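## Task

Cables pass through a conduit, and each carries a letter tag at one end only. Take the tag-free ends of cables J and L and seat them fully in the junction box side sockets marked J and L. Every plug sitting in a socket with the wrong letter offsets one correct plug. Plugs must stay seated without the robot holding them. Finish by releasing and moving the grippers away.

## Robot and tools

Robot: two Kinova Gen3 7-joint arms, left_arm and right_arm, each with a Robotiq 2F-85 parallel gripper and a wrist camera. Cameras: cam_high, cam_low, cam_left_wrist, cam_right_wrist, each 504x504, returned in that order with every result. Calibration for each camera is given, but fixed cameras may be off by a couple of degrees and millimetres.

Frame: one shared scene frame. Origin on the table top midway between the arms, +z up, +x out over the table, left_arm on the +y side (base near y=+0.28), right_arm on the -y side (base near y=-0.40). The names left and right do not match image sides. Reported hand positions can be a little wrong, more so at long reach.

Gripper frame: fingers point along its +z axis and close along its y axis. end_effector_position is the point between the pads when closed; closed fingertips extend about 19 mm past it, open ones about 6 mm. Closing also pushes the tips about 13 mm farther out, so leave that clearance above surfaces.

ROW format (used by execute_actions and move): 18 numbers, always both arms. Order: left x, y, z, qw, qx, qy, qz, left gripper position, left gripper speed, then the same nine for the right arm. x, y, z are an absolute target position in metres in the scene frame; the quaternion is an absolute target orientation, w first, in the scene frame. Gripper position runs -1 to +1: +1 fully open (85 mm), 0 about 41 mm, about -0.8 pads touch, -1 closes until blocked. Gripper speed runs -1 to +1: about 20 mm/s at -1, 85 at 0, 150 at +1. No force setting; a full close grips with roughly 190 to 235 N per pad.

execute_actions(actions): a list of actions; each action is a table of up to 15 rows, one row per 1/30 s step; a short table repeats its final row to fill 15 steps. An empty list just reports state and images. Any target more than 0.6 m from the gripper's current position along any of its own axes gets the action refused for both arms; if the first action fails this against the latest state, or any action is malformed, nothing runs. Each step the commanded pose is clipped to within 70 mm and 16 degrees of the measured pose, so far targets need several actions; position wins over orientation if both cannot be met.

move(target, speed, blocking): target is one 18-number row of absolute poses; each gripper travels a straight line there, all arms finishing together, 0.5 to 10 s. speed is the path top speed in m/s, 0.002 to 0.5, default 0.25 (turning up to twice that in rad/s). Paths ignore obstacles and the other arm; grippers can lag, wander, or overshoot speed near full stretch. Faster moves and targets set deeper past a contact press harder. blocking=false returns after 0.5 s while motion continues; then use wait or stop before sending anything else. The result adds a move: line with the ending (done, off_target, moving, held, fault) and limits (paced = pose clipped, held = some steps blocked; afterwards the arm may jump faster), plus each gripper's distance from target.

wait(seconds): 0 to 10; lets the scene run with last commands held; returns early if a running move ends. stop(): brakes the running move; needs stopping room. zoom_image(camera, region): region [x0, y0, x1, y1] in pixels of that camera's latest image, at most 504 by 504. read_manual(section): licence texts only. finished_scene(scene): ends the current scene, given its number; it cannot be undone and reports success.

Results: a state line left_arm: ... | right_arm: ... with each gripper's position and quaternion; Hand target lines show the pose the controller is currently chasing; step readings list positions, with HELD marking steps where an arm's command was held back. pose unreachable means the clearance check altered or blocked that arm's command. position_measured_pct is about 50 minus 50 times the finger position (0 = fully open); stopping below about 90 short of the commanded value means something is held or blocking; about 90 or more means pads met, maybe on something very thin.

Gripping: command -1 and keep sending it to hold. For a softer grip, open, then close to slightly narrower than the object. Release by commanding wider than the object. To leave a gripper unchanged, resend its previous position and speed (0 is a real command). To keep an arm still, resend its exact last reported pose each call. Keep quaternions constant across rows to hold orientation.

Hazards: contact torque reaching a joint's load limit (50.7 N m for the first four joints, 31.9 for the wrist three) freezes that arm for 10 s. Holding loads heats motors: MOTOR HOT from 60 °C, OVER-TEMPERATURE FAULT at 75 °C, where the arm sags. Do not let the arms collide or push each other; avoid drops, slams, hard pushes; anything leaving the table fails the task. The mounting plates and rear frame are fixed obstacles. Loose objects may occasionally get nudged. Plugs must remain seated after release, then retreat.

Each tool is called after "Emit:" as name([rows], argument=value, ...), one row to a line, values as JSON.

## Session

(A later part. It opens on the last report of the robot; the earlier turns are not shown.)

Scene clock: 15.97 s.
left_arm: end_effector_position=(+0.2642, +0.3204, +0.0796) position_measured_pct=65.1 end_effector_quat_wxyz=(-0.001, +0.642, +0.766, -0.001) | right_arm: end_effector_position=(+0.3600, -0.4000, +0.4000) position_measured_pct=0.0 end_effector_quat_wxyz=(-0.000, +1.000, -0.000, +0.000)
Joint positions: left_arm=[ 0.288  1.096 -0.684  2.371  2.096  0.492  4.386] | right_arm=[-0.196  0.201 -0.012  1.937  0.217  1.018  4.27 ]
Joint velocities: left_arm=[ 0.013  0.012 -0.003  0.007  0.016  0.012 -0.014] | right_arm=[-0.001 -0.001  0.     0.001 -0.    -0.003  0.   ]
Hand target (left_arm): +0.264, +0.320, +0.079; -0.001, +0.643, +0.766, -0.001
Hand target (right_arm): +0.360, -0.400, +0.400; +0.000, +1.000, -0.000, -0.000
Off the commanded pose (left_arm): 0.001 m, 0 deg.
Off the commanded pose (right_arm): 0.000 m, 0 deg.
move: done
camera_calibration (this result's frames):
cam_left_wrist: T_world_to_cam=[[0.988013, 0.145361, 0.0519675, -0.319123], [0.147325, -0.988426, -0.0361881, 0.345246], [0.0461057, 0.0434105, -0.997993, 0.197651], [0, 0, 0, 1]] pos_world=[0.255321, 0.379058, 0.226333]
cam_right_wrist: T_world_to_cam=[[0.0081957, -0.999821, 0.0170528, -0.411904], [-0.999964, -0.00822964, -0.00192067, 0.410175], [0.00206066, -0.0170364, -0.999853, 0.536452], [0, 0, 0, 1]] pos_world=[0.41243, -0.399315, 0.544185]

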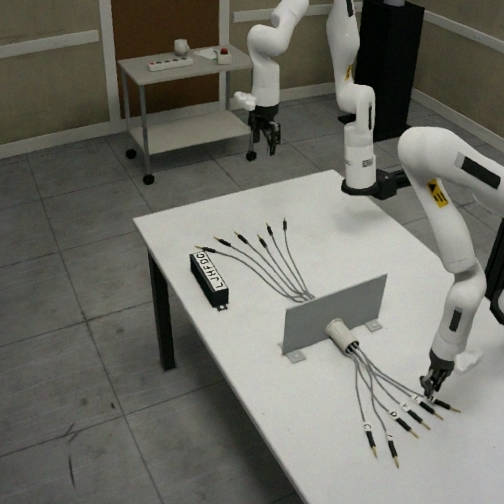

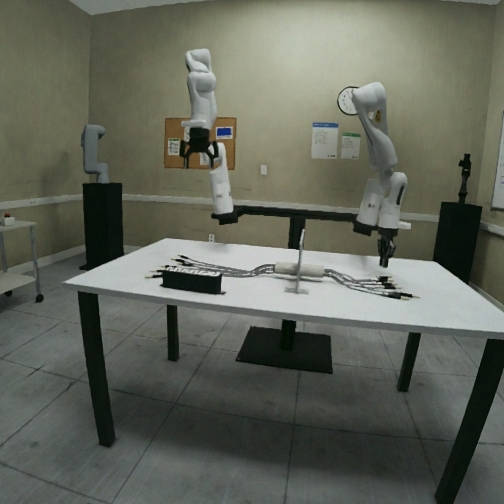

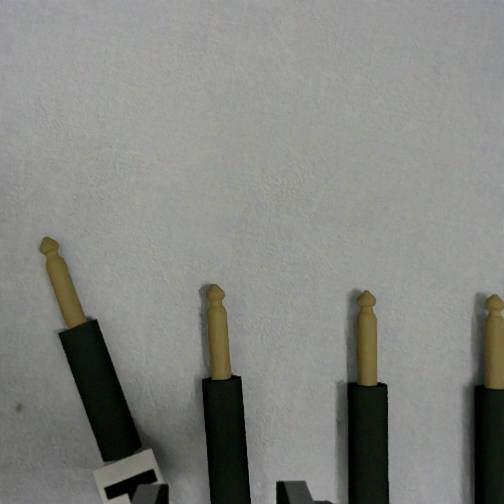

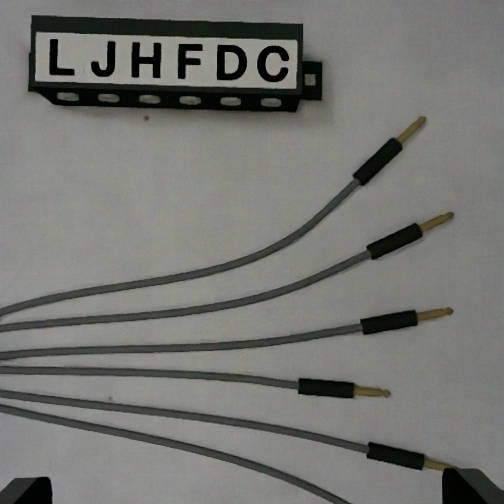

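Emit:
move(target=[0.267,0.326,0.024,0,0.643,0.766,0,-0.4,0,0.36,-0.4,0.4,0,1,0,0,1,0], speed=0.08)

Emit:
move(target=[0.267,0.326,0.024,0,0.643,0.766,0,-1,0,0.36,-0.4,0.4,0,1,0,0,1,0])

Emit:
move(target=[0.257,0.376,0.025,0,0.643,0.766,0,-1,0,0.36,-0.4,0.4,0,1,0,0,1,0], speed=0.06)

Emit:
move(target=[0.257,0.376,0.025,0,0.643,0.766,0,-0.4,0,0.36,-0.4,0.4,0,1,0,0,1,0])

Scene clock: 17.17 s.
left_arm: end_effector_position=(+0.2672, +0.3256, +0.0241) position_measured_pct=69.8 end_effector_quat_wxyz=(+0.000, +0.643, +0.766, -0.000) | right_arm: end_effector_position=(+0.3600, -0.4000, +0.4000) position_measured_pct=0.0 end_effector_quat_wxyz=(-0.000, +1.000, -0.000, +0.000)
Joint positions: left_arm=[ 0.268  1.286 -0.686  2.298  2.216  0.608  4.327] | right_arm=[-0.196  0.201 -0.012  1.937  0.217  1.018  4.27 ]
Joint velocities: left_arm=[-0.002  0.008 -0.    -0.001  0.002  0.001 -0.002] | right_arm=[ 0.001  0.     0.001 -0.    -0.    -0.001 -0.001]
Hand target (left_arm): +0.267, +0.326, +0.024; +0.000, +0.643, +0.766, -0.000
Hand target (right_arm): +0.360, -0.400, +0.400; +0.000, +1.000, -0.000, -0.000
Off the commanded pose (left_arm): 0.000 m, 0 deg.
Off the commanded pose (right_arm): 0.000 m, 0 deg.
move: done
camera_calibration (this result's frames):
cam_left_wrist: T_world_to_cam=[[0.987964, 0.144652, 0.0548066, -0.31971], [0.14674, -0.988513, -0.0361894, 0.348171], [0.0489422, 0.0437962, -0.997841, 0.14097], [0, 0, 0, 1]] pos_world=[0.257872, 0.384244, 0.170787]
cam_right_wrist: T_world_to_cam=[[0.00819564, -0.999821, 0.0170528, -0.411904], [-0.999964, -0.00822957, -0.00192081, 0.410175], [0.0020608, -0.0170364, -0.999853, 0.536452], [0, 0, 0, 1]] pos_world=[0.41243, -0.399315, 0.544185]

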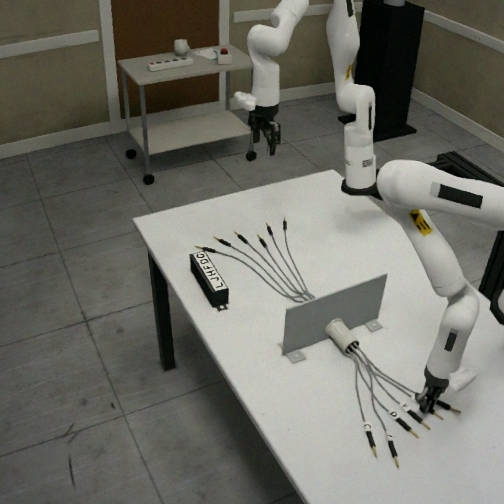

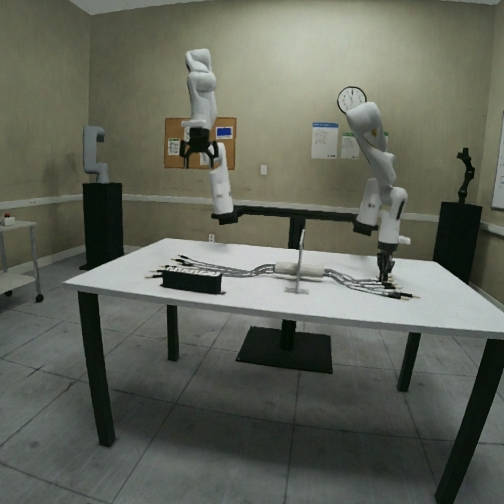

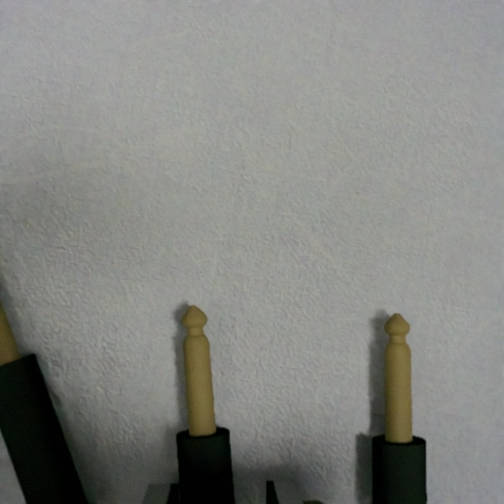

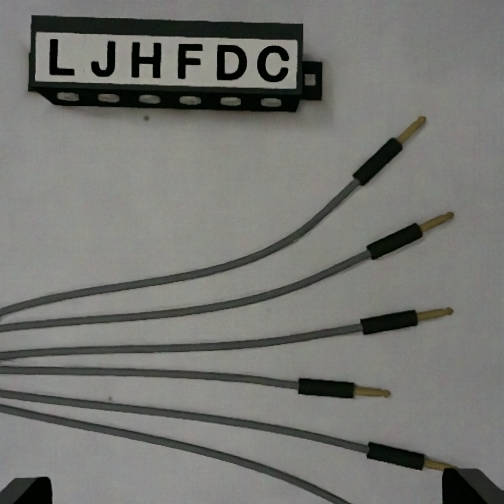

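Scene clock: 17.87 s.
left_arm: end_effector_position=(+0.2671, +0.3257, +0.0247) position_measured_pct=84.1 end_effector_quat_wxyz=(+0.000, +0.643, +0.766, +0.000) | right_arm: end_effector_position=(+0.3600, -0.4000, +0.4000) position_measured_pct=0.0 end_effector_quat_wxyz=(-0.000, +1.000, -0.000, +0.000)
Joint positions: left_arm=[ 0.269  1.285 -0.687  2.3    2.216  0.608  4.327] | right_arm=[-0.196  0.201 -0.012  1.937  0.217  1.018  4.27 ]
Joint velocities: left_arm=[-0.001 -0.002 -0.     0.    -0.001  0.001  0.   ] | right_arm=[-0.001 -0.     0.001  0.    -0.     0.    -0.   ]
Hand target (left_arm): +0.267, +0.326, +0.024; -0.000, +0.643, +0.766, -0.000
Hand target (right_arm): +0.360, -0.400, +0.400; +0.000, +1.000, -0.000, -0.000
Off the commanded pose (left_arm): 0.001 m, 0 deg.
Off the commanded pose (right_arm): 0.000 m, 0 deg.
move: done
camera_calibration (this result's frames):
cam_left_wrist: T_world_to_cam=[[0.987959, 0.144478, 0.0553484, -0.319648], [0.146599, -0.988527, -0.0363843, 0.348294], [0.0494567, 0.0440602, -0.997804, 0.141379], [0, 0, 0, 1]] pos_world=[0.257747, 0.38425, 0.171433]
cam_right_wrist: T_world_to_cam=[[0.00819561, -0.999821, 0.0170526, -0.411904], [-0.999964, -0.00822955, -0.00192102, 0.410175], [0.00206101, -0.0170363, -0.999853, 0.536452], [0, 0, 0, 1]] pos_world=[0.41243, -0.399315, 0.544185]

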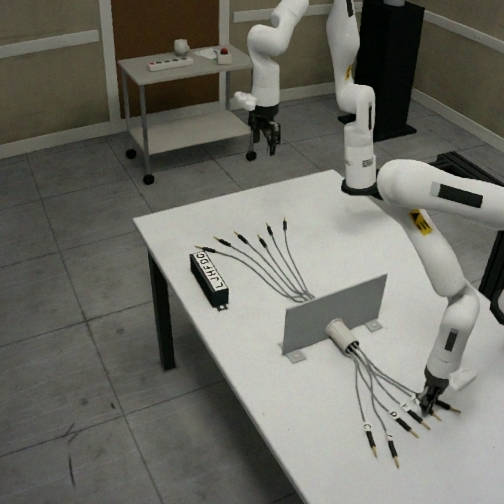

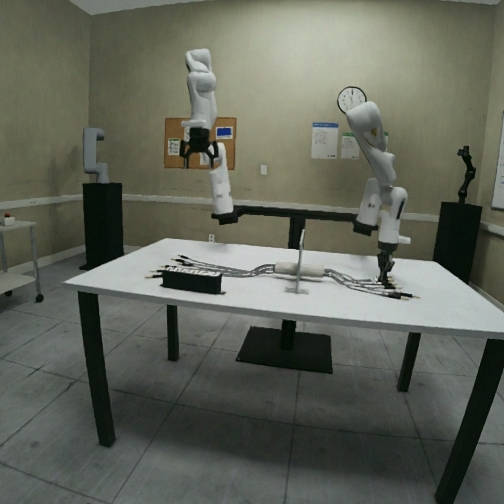

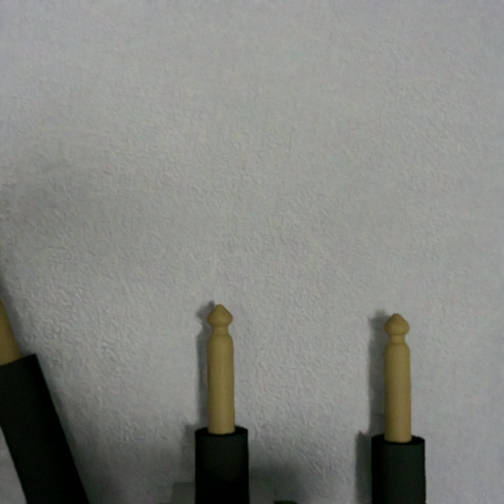

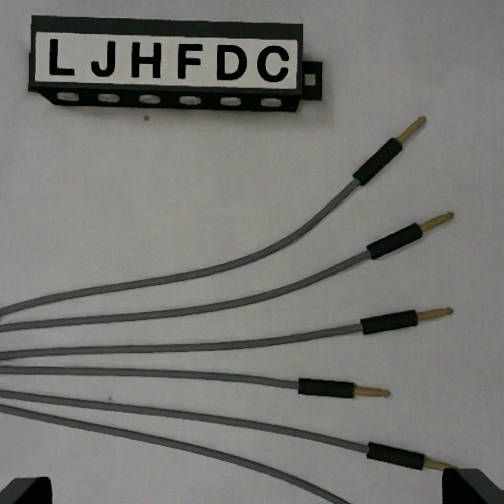

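Scene clock: 19.03 s.
left_arm: end_effector_position=(+0.2574, +0.3757, +0.0249) position_measured_pct=84.1 end_effector_quat_wxyz=(+0.000, +0.643, +0.766, -0.000) | right_arm: end_effector_position=(+0.3600, -0.4000, +0.4000) position_measured_pct=0.0 end_effector_quat_wxyz=(-0.000, +1.000, -0.000, +0.000)
Joint positions: left_arm=[ 0.15   1.304 -0.771  2.314  2.167  0.7    4.221] | right_arm=[-0.196  0.201 -0.012  1.937  0.217  1.018  4.27 ]
Joint velocities: left_arm=[-0.006  0.003 -0.002  0.    -0.002  0.003 -0.   ] | right_arm=[-0.001 -0.    -0.    -0.001 -0.     0.001 -0.   ]
Hand target (left_arm): +0.257, +0.376, +0.025; -0.000, +0.643, +0.766, +0.000
Hand target (right_arm): +0.360, -0.400, +0.400; +0.000, +1.000, -0.000, -0.000
Off the commanded pose (left_arm): 0.001 m, 0 deg.
Off the commanded pose (right_arm): 0.000 m, 0 deg.
move: done
camera_calibration (this result's frames):
cam_left_wrist: T_world_to_cam=[[0.988175, 0.143112, 0.0550333, -0.316816], [0.14522, -0.988729, -0.0364253, 0.399593], [0.0492001, 0.0439865, -0.99782, 0.139965], [0, 0, 0, 1]] pos_world=[0.248155, 0.434272, 0.17165]
cam_right_wrist: T_world_to_cam=[[0.00819589, -0.999821, 0.0170526, -0.411904], [-0.999964, -0.00822983, -0.00192084, 0.410175], [0.00206084, -0.0170363, -0.999853, 0.536452], [0, 0, 0, 1]] pos_world=[0.41243, -0.399315, 0.544185]

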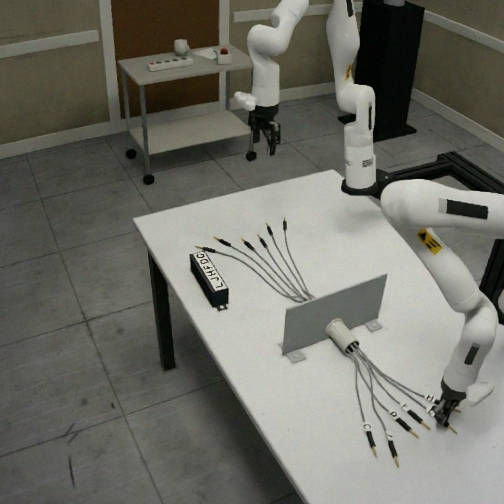

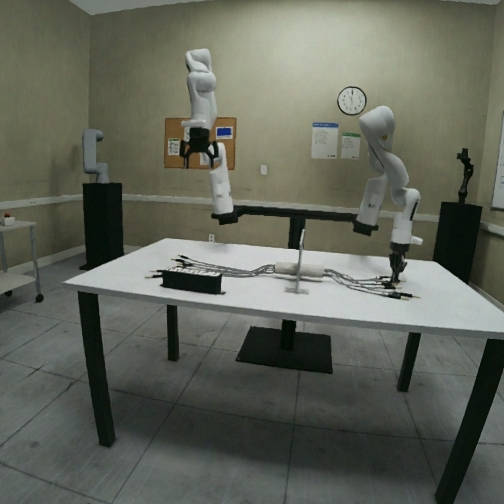

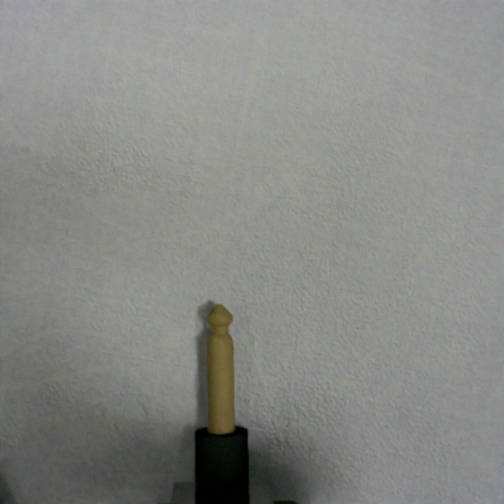

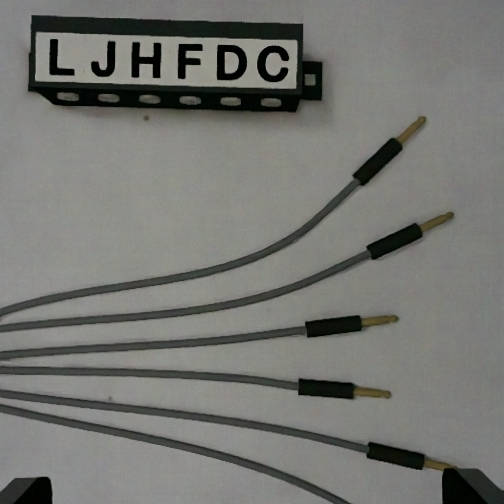

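Scene clock: 19.73 s.
left_arm: end_effector_position=(+0.2570, +0.3760, +0.0250) position_measured_pct=69.8 end_effector_quat_wxyz=(+0.000, +0.643, +0.766, -0.000) | right_arm: end_effector_position=(+0.3600, -0.4000, +0.4000) position_measured_pct=0.0 end_effector_quat_wxyz=(-0.000, +1.000, -0.000, +0.000)
Joint positions: left_arm=[ 0.149  1.304 -0.772  2.315  2.167  0.7    4.221] | right_arm=[-0.196  0.201 -0.012  1.937  0.217  1.018  4.27 ]
Joint velocities: left_arm=[-0.    -0.001 -0.     0.     0.    -0.     0.   ] | right_arm=[ 0.     0.     0.001  0.001 -0.001 -0.001  0.   ]
Hand target (left_arm): +0.257, +0.376, +0.025; -0.000, +0.643, +0.766, -0.000
Hand target (right_arm): +0.360, -0.400, +0.400; +0.000, +1.000, -0.000, -0.000
Off the commanded pose (left_arm): 0.000 m, 0 deg.
Off the commanded pose (right_arm): 0.000 m, 0 deg.
move: done
camera_calibration (this result's frames):
cam_left_wrist: T_world_to_cam=[[0.988042, 0.144162, 0.0546786, -0.316842], [0.146289, -0.988546, -0.037096, 0.39964], [0.0487045, 0.0446513, -0.997815, 0.139907], [0, 0, 0, 1]] pos_world=[0.247777, 0.434492, 0.171751]
cam_right_wrist: T_world_to_cam=[[0.00819556, -0.999821, 0.0170526, -0.411904], [-0.999964, -0.0082295, -0.00192105, 0.410175], [0.00206104, -0.0170363, -0.999853, 0.536452], [0, 0, 0, 1]] pos_world=[0.41243, -0.399315, 0.544185]

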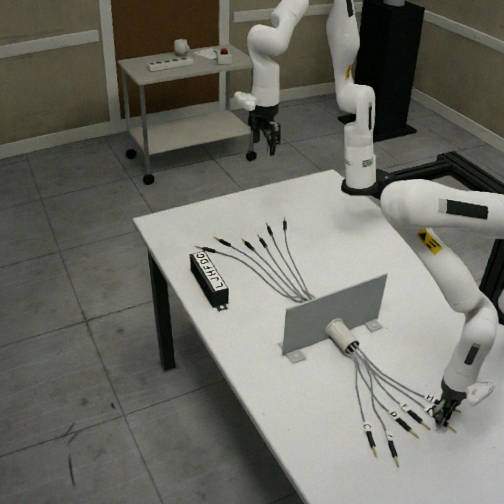

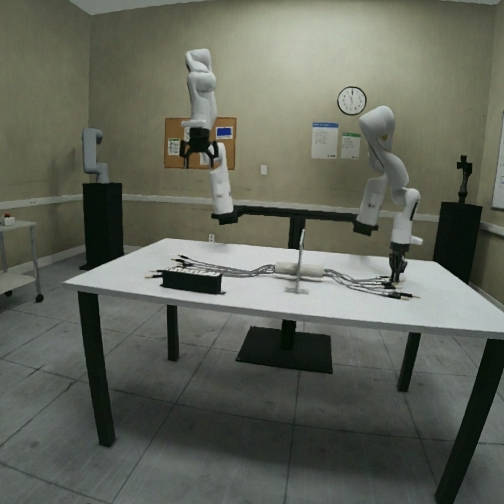

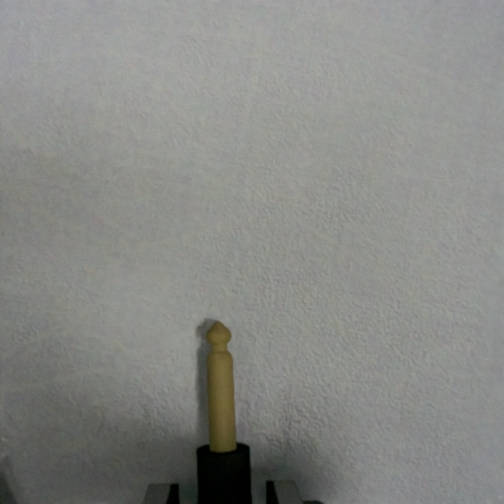

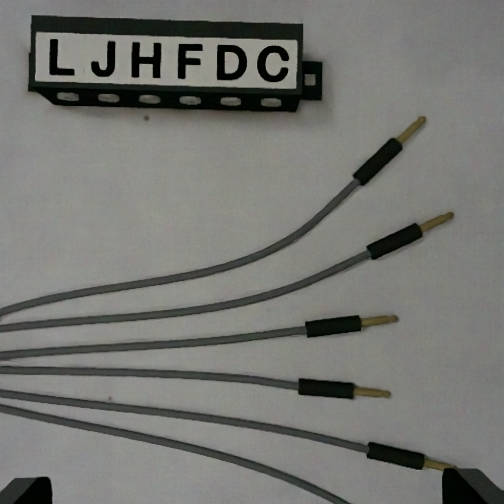

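Emit:
move(target=[0.257,0.376,0.15,0,0.643,0.766,0,-0.4,0,0.38,-0.28,0.07,0,0.819,0,0.574,1,0])

Scene clock: 23.70 s.
left_arm: end_effector_position=(+0.2575, +0.3768, +0.1504) position_measured_pct=69.8 end_effector_quat_wxyz=(-0.000, +0.643, +0.766, +0.001) | right_arm: end_effector_position=(+0.3813, -0.2803, +0.0714) position_measured_pct=0.0 end_effector_quat_wxyz=(-0.001, +0.818, -0.001, +0.576)
Joint positions: left_arm=[ 0.177  0.826 -0.777  2.421  1.694  0.39   4.517] | right_arm=[-1.976  2.241  0.479  2.2   -0.978 -0.59   3.252]
Joint velocities: left_arm=[ 0.    -0.004  0.001  0.    -0.002 -0.001  0.   ] | right_arm=[-0.018  0.005 -0.001 -0.005 -0.016  0.004  0.015]
Hand target (left_arm): +0.257, +0.377, +0.150; -0.000, +0.643, +0.766, +0.001
Hand target (right_arm): +0.381, -0.280, +0.072; -0.001, +0.817, +0.000, +0.576
Off the commanded pose (left_arm): 0.001 m, 0 deg.
Off the commanded pose (right_arm): 0.002 m, 0 deg.
move: done; limits=paced
camera_calibration (this result's frames):
cam_left_wrist: T_world_to_cam=[[0.988075, 0.143337, 0.0562425, -0.324193], [0.145625, -0.988574, -0.0389117, 0.405447], [0.0500224, 0.046638, -0.997659, 0.263902], [0, 0, 0, 1]] pos_world=[0.248082, 0.434975, 0.297295]
cam_right_wrist: T_world_to_cam=[[-0.0131281, -0.999848, 0.0114377, -0.278255], [-0.33541, -0.0063726, -0.942051, 0.246083], [0.941981, -0.0162037, -0.335276, -0.195677], [0, 0, 0, 1]] pos_world=[0.26321, -0.279816, 0.1694]

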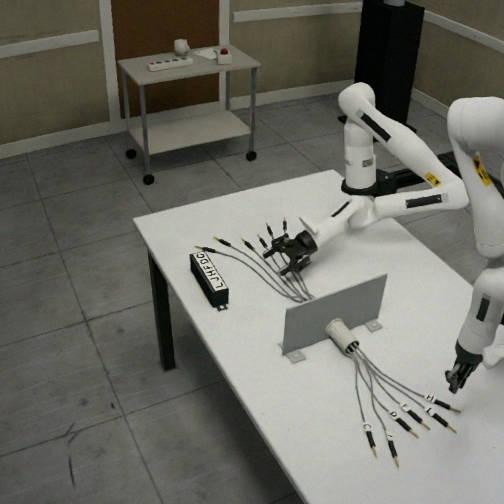

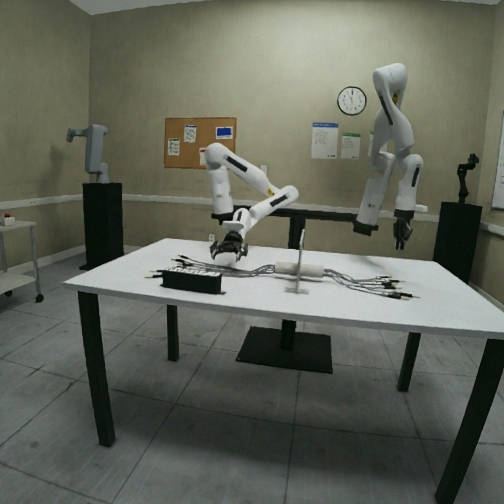

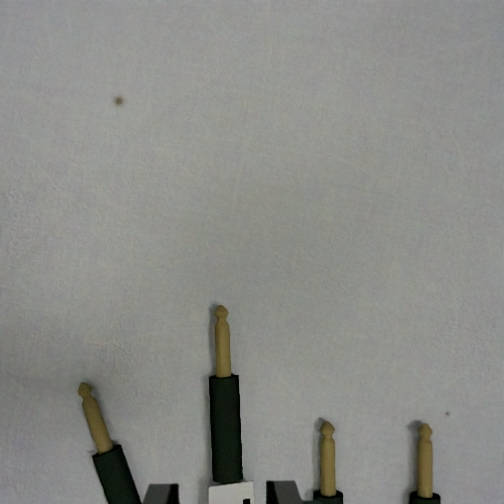

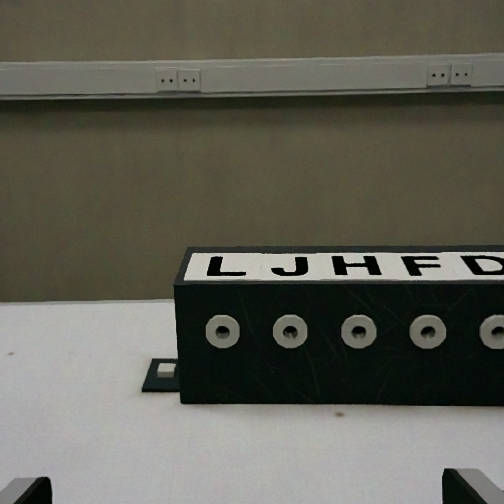

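Emit:
move(target=[0.257,0.376,0.15,0,0.643,0.766,0,-0.4,0,0.357,-0.47,0.15,0,0.746,-0.666,0,-0.3,0])

Emit:
move(target=[0.257,0.376,0.15,0,0.643,0.766,0,-0.4,0,0.357,-0.47,0.05,0,0.746,-0.666,0,-0.3,0], speed=0.15)

Scene clock: 28.00 s.
left_arm: end_effector_position=(+0.2570, +0.3760, +0.1500) position_measured_pct=69.8 end_effector_quat_wxyz=(+0.000, +0.643, +0.766, +0.000) | right_arm: end_effector_position=(+0.3558, -0.4699, +0.1487) position_measured_pct=65.1 end_effector_quat_wxyz=(+0.003, +0.746, -0.666, -0.001)
Joint positions: left_arm=[ 0.176  0.827 -0.775  2.421  1.694  0.391  4.519] | right_arm=[-0.03   0.74   0.2    2.197  0.257  0.169  2.997]
Joint velocities: left_arm=[-0.    -0.    -0.002 -0.     0.     0.    -0.   ] | right_arm=[ 0.024 -0.003 -0.004 -0.004 -0.002  0.006  0.005]
Hand target (left_arm): +0.257, +0.376, +0.150; +0.000, +0.643, +0.766, -0.000
Hand target (right_arm): +0.356, -0.471, +0.149; +0.003, +0.745, -0.667, -0.001
Off the commanded pose (left_arm): 0.000 m, 0 deg.
Off the commanded pose (right_arm): 0.002 m, 0 deg.
move: done
camera_calibration (this result's frames):
cam_left_wrist: T_world_to_cam=[[0.988041, 0.144168, 0.0546831, -0.323675], [0.146294, -0.988545, -0.0370929, 0.404276], [0.0487091, 0.0446492, -0.997815, 0.264632], [0, 0, 0, 1]] pos_world=[0.247771, 0.434493, 0.296749]
cam_right_wrist: T_world_to_cam=[[-0.992455, -0.120667, 0.0217418, 0.290957], [-0.120792, 0.992668, -0.0045223, 0.562811], [-0.0210367, -0.00711441, -0.999753, 0.296903], [0, 0, 0, 1]] pos_world=[0.36299, -0.521463, 0.293049]

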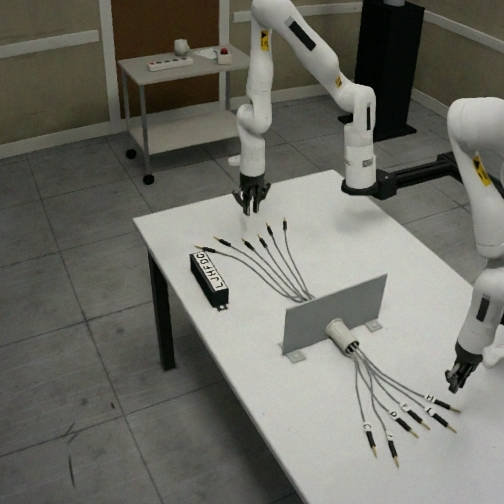

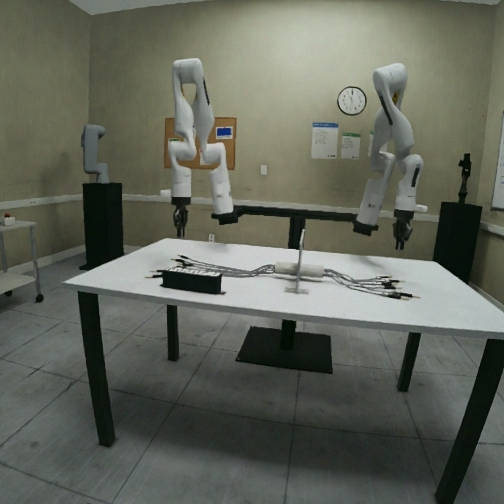

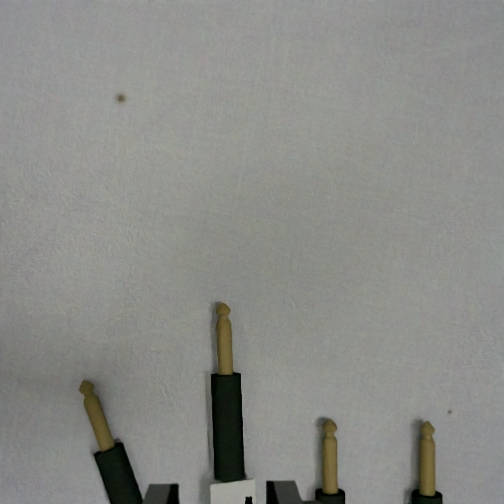

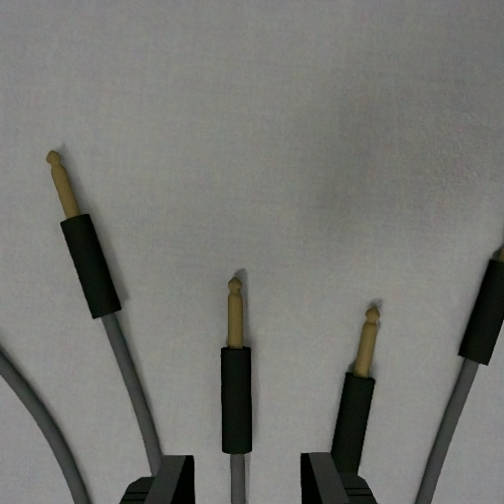

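Scene clock: 29.17 s.
left_arm: end_effector_position=(+0.2570, +0.3760, +0.1500) position_measured_pct=69.8 end_effector_quat_wxyz=(+0.000, +0.643, +0.766, +0.000) | right_arm: end_effector_position=(+0.3572, -0.4702, +0.0503) position_measured_pct=65.1 end_effector_quat_wxyz=(+0.000, +0.746, -0.666, +0.000)
Joint positions: left_arm=[ 0.176  0.827 -0.775  2.421  1.694  0.391  4.519] | right_arm=[-0.002  1.028  0.226  2.14   0.259 -0.072  2.988]
Joint velocities: left_arm=[-0.    -0.001  0.002 -0.    -0.001 -0.001  0.   ] | right_arm=[-0.     0.004  0.    -0.001 -0.     0.    -0.   ]
Hand target (left_arm): +0.257, +0.376, +0.150; +0.000, +0.643, +0.766, +0.000
Hand target (right_arm): +0.357, -0.470, +0.050; +0.000, +0.746, -0.666, +0.000
Off the commanded pose (left_arm): 0.000 m, 0 deg.
Off the commanded pose (right_arm): 0.000 m, 0 deg.
move: done
camera_calibration (this result's frames):
cam_left_wrist: T_world_to_cam=[[0.988041, 0.144169, 0.0546783, -0.323677], [0.146296, -0.988545, -0.0371011, 0.404276], [0.0487031, 0.0446566, -0.997815, 0.264634], [0, 0, 0, 1]] pos_world=[0.247774, 0.434492, 0.296752]
cam_right_wrist: T_world_to_cam=[[-0.992475, -0.121329, 0.0165125, 0.294464], [-0.121389, 0.992601, -0.00267248, 0.562972], [-0.0160661, -0.00465681, -0.99986, 0.197869], [0, 0, 0, 1]] pos_world=[0.363766, -0.522158, 0.194483]

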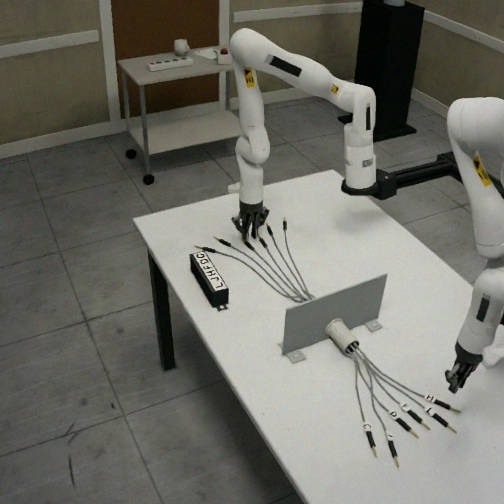

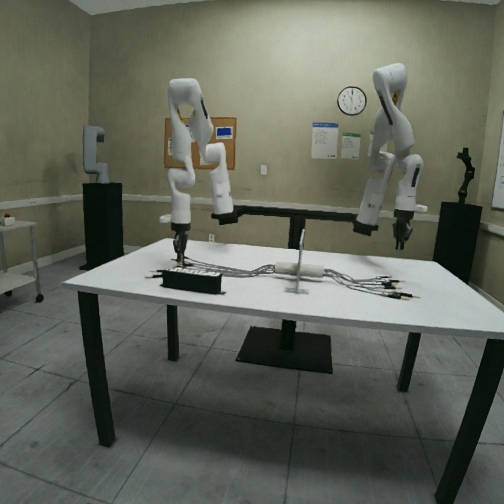

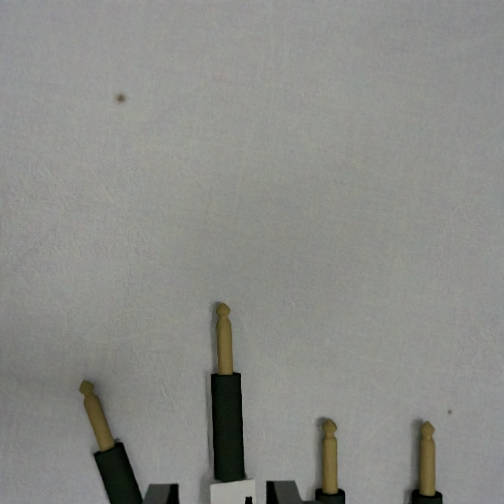

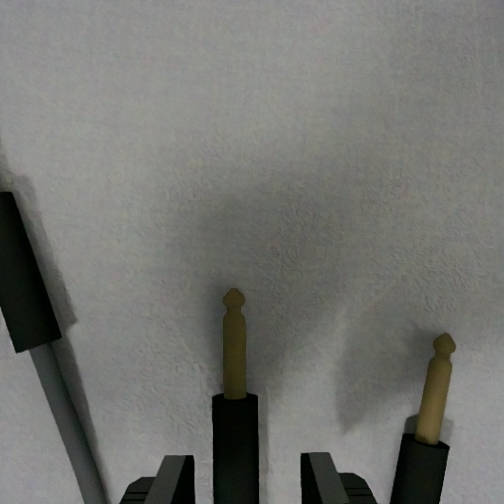

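Emit:
move(target=[0.257,0.376,0.15,0,0.643,0.766,0,-0.4,0,0.358,-0.456,0.022,0,0.746,-0.666,0,-0.3,0], speed=0.05)

Emit:
move(target=[0.257,0.376,0.15,0,0.643,0.766,0,-0.4,0,0.358,-0.456,0.022,0,0.746,-0.666,0,-1,0])

Emit:
move(target=[0.257,0.376,0.15,0,0.643,0.766,0,-0.4,0,0.37,-0.42,0.08,0,0.746,-0.666,0,-1,0], speed=0.1)

Emit:
move(target=[0.257,0.376,0.15,0,0.643,0.766,0,-0.4,0,0.44,-0.262,0.052,0,1,-0.01,0,-1,0], speed=0.15)

Scene clock: 30.27 s.
left_arm: end_effector_position=(+0.2570, +0.3760, +0.1500) position_measured_pct=69.8 end_effector_quat_wxyz=(+0.000, +0.643, +0.766, +0.000) | right_arm: end_effector_position=(+0.3582, -0.4562, +0.0222) position_measured_pct=65.1 end_effector_quat_wxyz=(-0.000, +0.746, -0.666, +0.000)
Joint positions: left_arm=[ 0.176  0.827 -0.775  2.421  1.694  0.391  4.519] | right_arm=[-0.03   1.113  0.228  2.107  0.234 -0.118  2.969]
Joint velocities: left_arm=[ 0.     0.001 -0.    -0.    -0.001 -0.001  0.   ] | right_arm=[-0.001  0.008  0.001 -0.001 -0.001 -0.001 -0.   ]
Hand target (left_arm): +0.257, +0.376, +0.150; +0.000, +0.643, +0.766, -0.000
Hand target (right_arm): +0.358, -0.456, +0.022; +0.000, +0.746, -0.666, +0.000
Off the commanded pose (left_arm): 0.000 m, 0 deg.
Off the commanded pose (right_arm): 0.000 m, 0 deg.
move: done
camera_calibration (this result's frames):
cam_left_wrist: T_world_to_cam=[[0.988041, 0.144169, 0.0546779, -0.323677], [0.146296, -0.988545, -0.0371012, 0.404276], [0.0487028, 0.0446566, -0.997815, 0.264634], [0, 0, 0, 1]] pos_world=[0.247774, 0.434492, 0.296752]
cam_right_wrist: T_world_to_cam=[[-0.992525, -0.120919, 0.0165159, 0.297833], [-0.120969, 0.992654, -0.00208675, 0.5489], [-0.0161422, -0.00406905, -0.999861, 0.170223], [0, 0, 0, 1]] pos_world=[0.364754, -0.508161, 0.166426]

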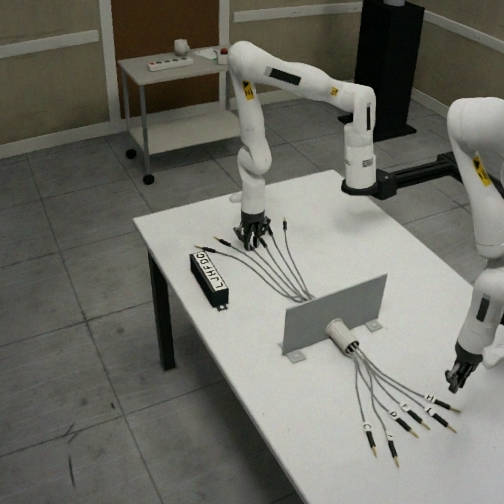

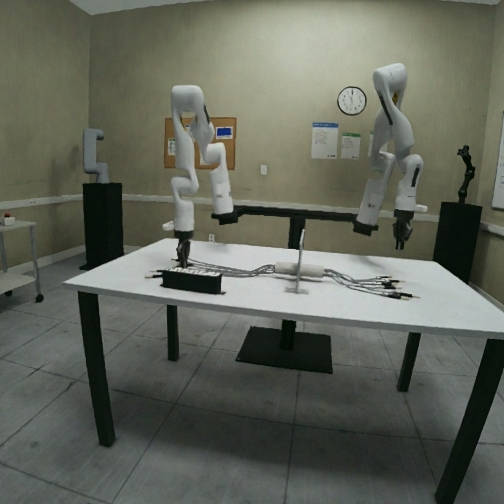

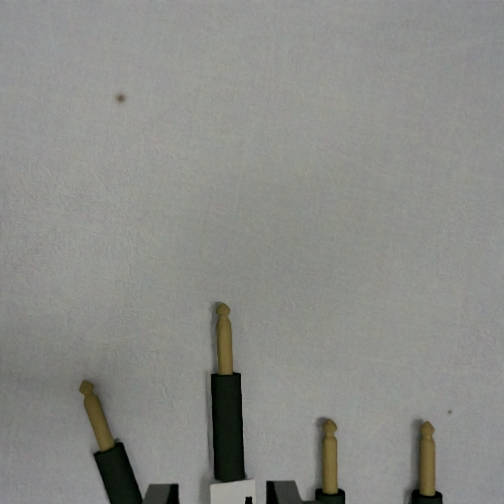

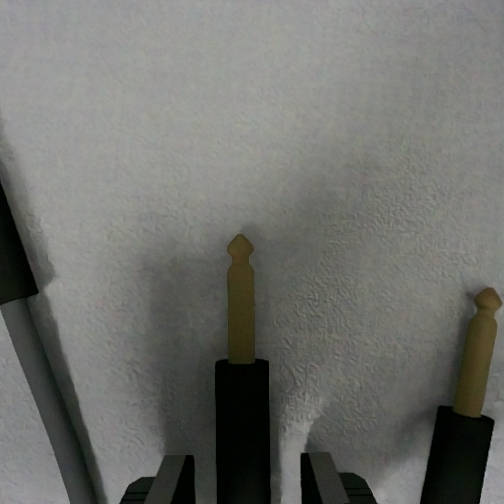

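Scene clock: 30.97 s.
left_arm: end_effector_position=(+0.2570, +0.3760, +0.1500) position_measured_pct=69.8 end_effector_quat_wxyz=(+0.000, +0.643, +0.766, +0.000) | right_arm: end_effector_position=(+0.3582, -0.4561, +0.0226) position_measured_pct=82.9 end_effector_quat_wxyz=(-0.000, +0.746, -0.666, +0.000)
Joint positions: left_arm=[ 0.176  0.827 -0.775  2.421  1.694  0.391  4.519] | right_arm=[-0.031  1.112  0.228  2.108  0.234 -0.118  2.969]
Joint velocities: left_arm=[ 0.     0.002 -0.002 -0.     0.001  0.     0.   ] | right_arm=[-0.001 -0.001 -0.001  0.    -0.    -0.001 -0.   ]
Hand target (left_arm): +0.257, +0.376, +0.150; +0.000, +0.643, +0.766, -0.000
Hand target (right_arm): +0.358, -0.456, +0.022; +0.000, +0.746, -0.666, +0.000
Off the commanded pose (left_arm): 0.000 m, 0 deg.
Off the commanded pose (right_arm): 0.001 m, 0 deg.
move: done
camera_calibration (this result's frames):
cam_left_wrist: T_world_to_cam=[[0.988041, 0.144168, 0.0546778, -0.323676], [0.146295, -0.988545, -0.037101, 0.404277], [0.0487027, 0.0446564, -0.997815, 0.264634], [0, 0, 0, 1]] pos_world=[0.247774, 0.434492, 0.296752]
cam_right_wrist: T_world_to_cam=[[-0.992536, -0.120842, 0.016435, 0.297877], [-0.120893, 0.992663, -0.00211065, 0.548837], [-0.0160594, -0.00408177, -0.999863, 0.170526], [0, 0, 0, 1]] pos_world=[0.364742, -0.508118, 0.166765]

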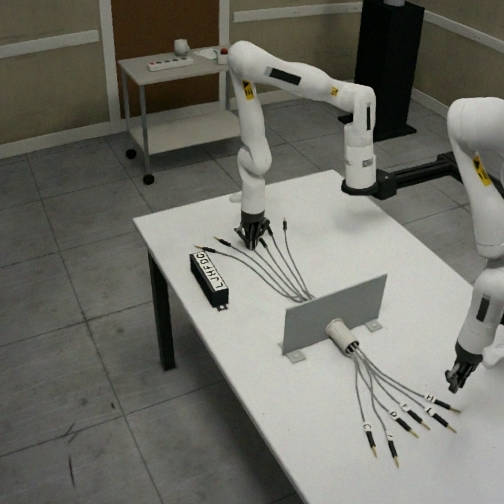

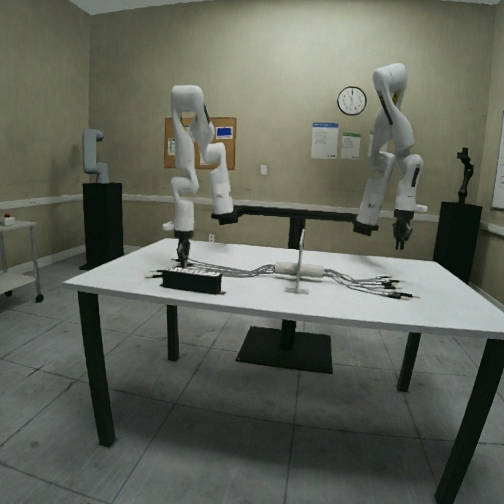

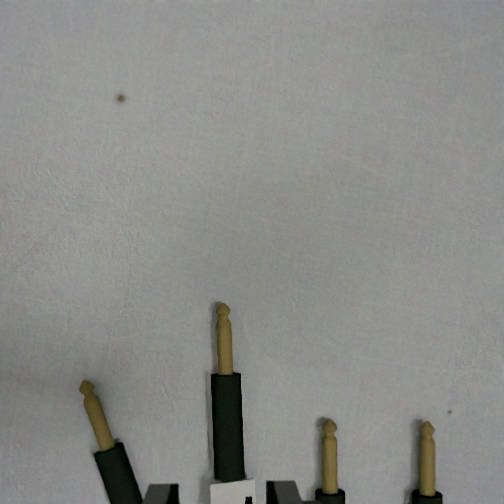

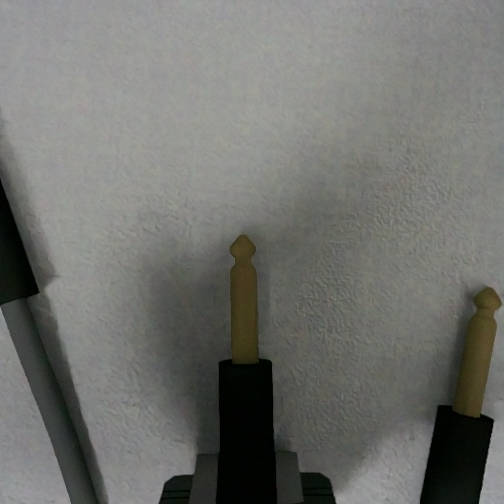

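Scene clock: 32.03 s.
left_arm: end_effector_position=(+0.2570, +0.3760, +0.1500) position_measured_pct=69.8 end_effector_quat_wxyz=(+0.000, +0.643, +0.766, +0.000) | right_arm: end_effector_position=(+0.3698, -0.4203, +0.0797) position_measured_pct=82.9 end_effector_quat_wxyz=(+0.000, +0.746, -0.666, -0.000)
Joint positions: left_arm=[ 0.176  0.827 -0.775  2.421  1.694  0.391  4.519] | right_arm=[-0.138  0.966  0.211  2.124  0.19   0.032  2.926]
Joint velocities: left_arm=[ 0.001  0.001 -0.     0.    -0.001  0.001 -0.   ] | right_arm=[-0.004 -0.005  0.     0.001 -0.     0.001 -0.   ]
Hand target (left_arm): +0.257, +0.376, +0.150; +0.000, +0.643, +0.766, -0.000
Hand target (right_arm): +0.370, -0.420, +0.080; -0.000, +0.746, -0.666, -0.000
Off the commanded pose (left_arm): 0.000 m, 0 deg.
Off the commanded pose (right_arm): 0.000 m, 0 deg.
move: done
camera_calibration (this result's frames):
cam_left_wrist: T_world_to_cam=[[0.988041, 0.144169, 0.0546778, -0.323677], [0.146295, -0.988545, -0.0371008, 0.404276], [0.0487027, 0.0446562, -0.997815, 0.264634], [0, 0, 0, 1]] pos_world=[0.247774, 0.434492, 0.296752]
cam_right_wrist: T_world_to_cam=[[-0.99258, -0.120296, 0.0177124, 0.312848], [-0.120348, 0.99273, -0.00190226, 0.514604], [-0.0173548, -0.00401979, -0.999841, 0.228461], [0, 0, 0, 1]] pos_world=[0.376423, -0.47231, 0.223862]

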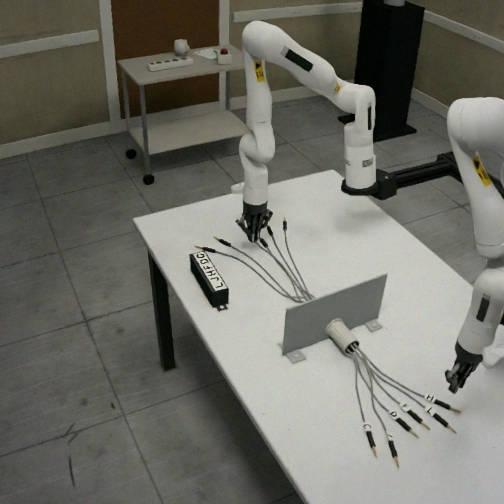

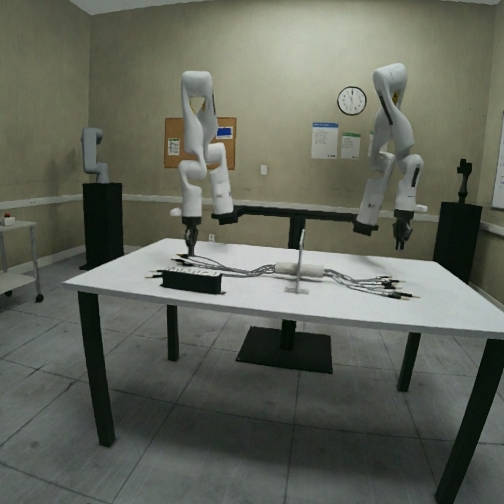

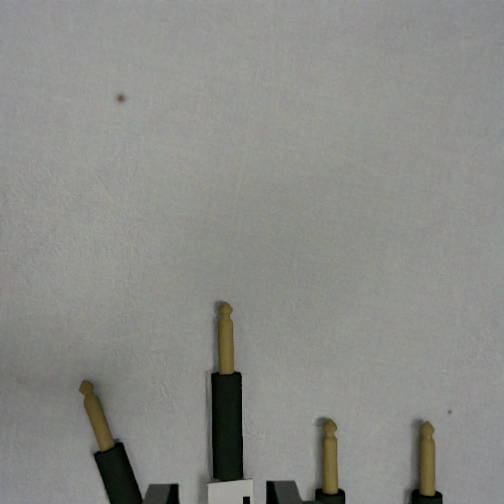

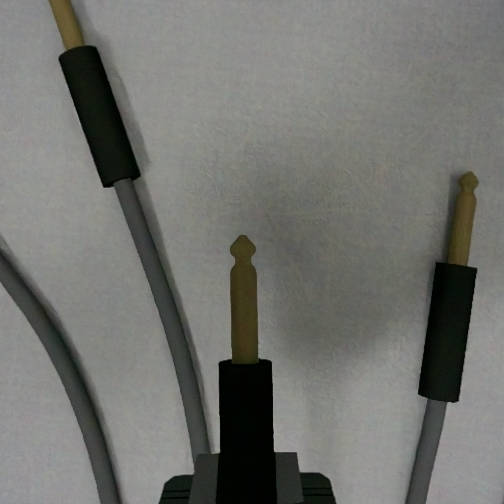

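Scene clock: 37.17 s.
left_arm: end_effector_position=(+0.2570, +0.3760, +0.1500) position_measured_pct=69.8 end_effector_quat_wxyz=(+0.000, +0.643, +0.766, +0.000) | right_arm: end_effector_position=(+0.4401, -0.2623, +0.0519) position_measured_pct=82.9 end_effector_quat_wxyz=(+0.000, +1.000, -0.010, +0.000)
Joint positions: left_arm=[ 0.176  0.827 -0.775  2.421  1.694  0.391  4.519] | right_arm=[-0.242  1.12  -0.074  1.734  0.703  0.391  3.631]
Joint velocities: left_arm=[ 0.     0.001 -0.001 -0.    -0.001  0.    -0.   ] | right_arm=[ 0.002  0.002 -0.001 -0.001 -0.     0.004  0.004]
Hand target (left_arm): +0.257, +0.376, +0.150; -0.000, +0.643, +0.766, -0.000
Hand target (right_arm): +0.440, -0.262, +0.052; +0.000, +1.000, -0.010, -0.000
Off the commanded pose (left_arm): 0.000 m, 0 deg.
Off the commanded pose (right_arm): 0.000 m, 0 deg.
move: done
camera_calibration (this result's frames):
cam_left_wrist: T_world_to_cam=[[0.988041, 0.144169, 0.0546779, -0.323677], [0.146296, -0.988545, -0.0371012, 0.404276], [0.0487027, 0.0446566, -0.997815, 0.264634], [0, 0, 0, 1]] pos_world=[0.247774, 0.434492, 0.296752]
cam_right_wrist: T_world_to_cam=[[-0.0114601, -0.999779, 0.0176055, -0.260296], [-0.999932, 0.0114241, -0.0021388, 0.49592], [0.0019372, -0.0176288, -0.999843, 0.190453], [0, 0, 0, 1]] pos_world=[0.492535, -0.262547, 0.196066]

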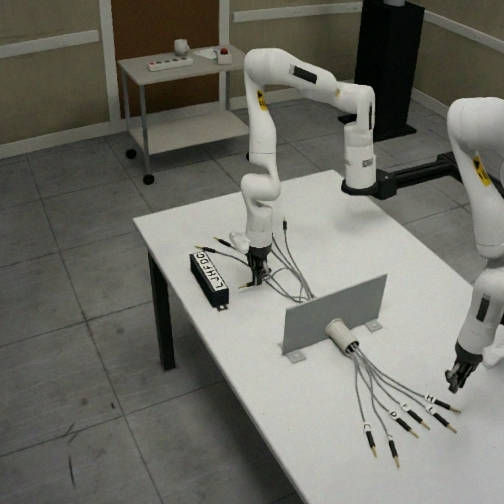

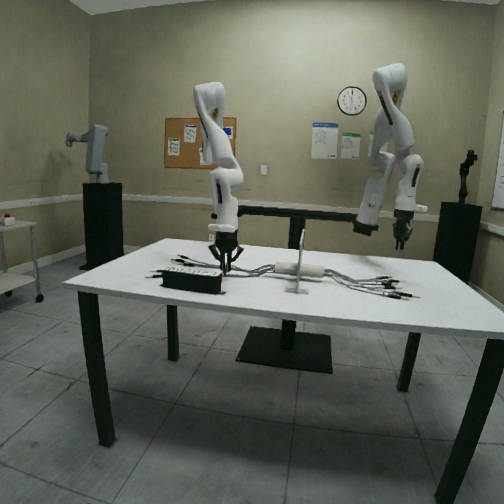

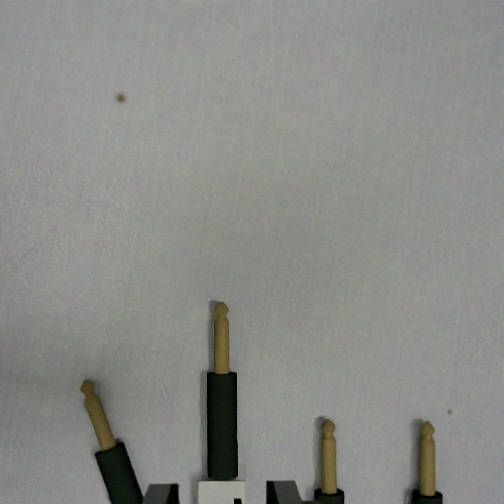

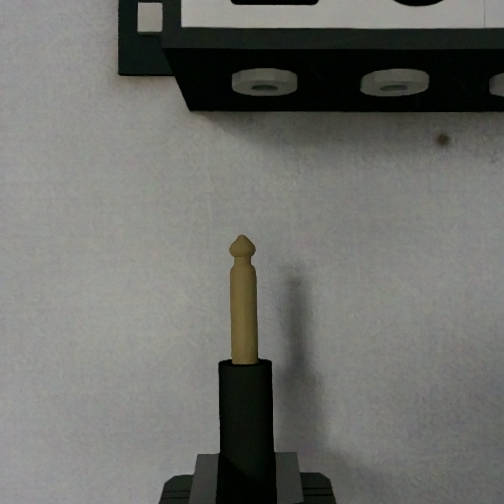

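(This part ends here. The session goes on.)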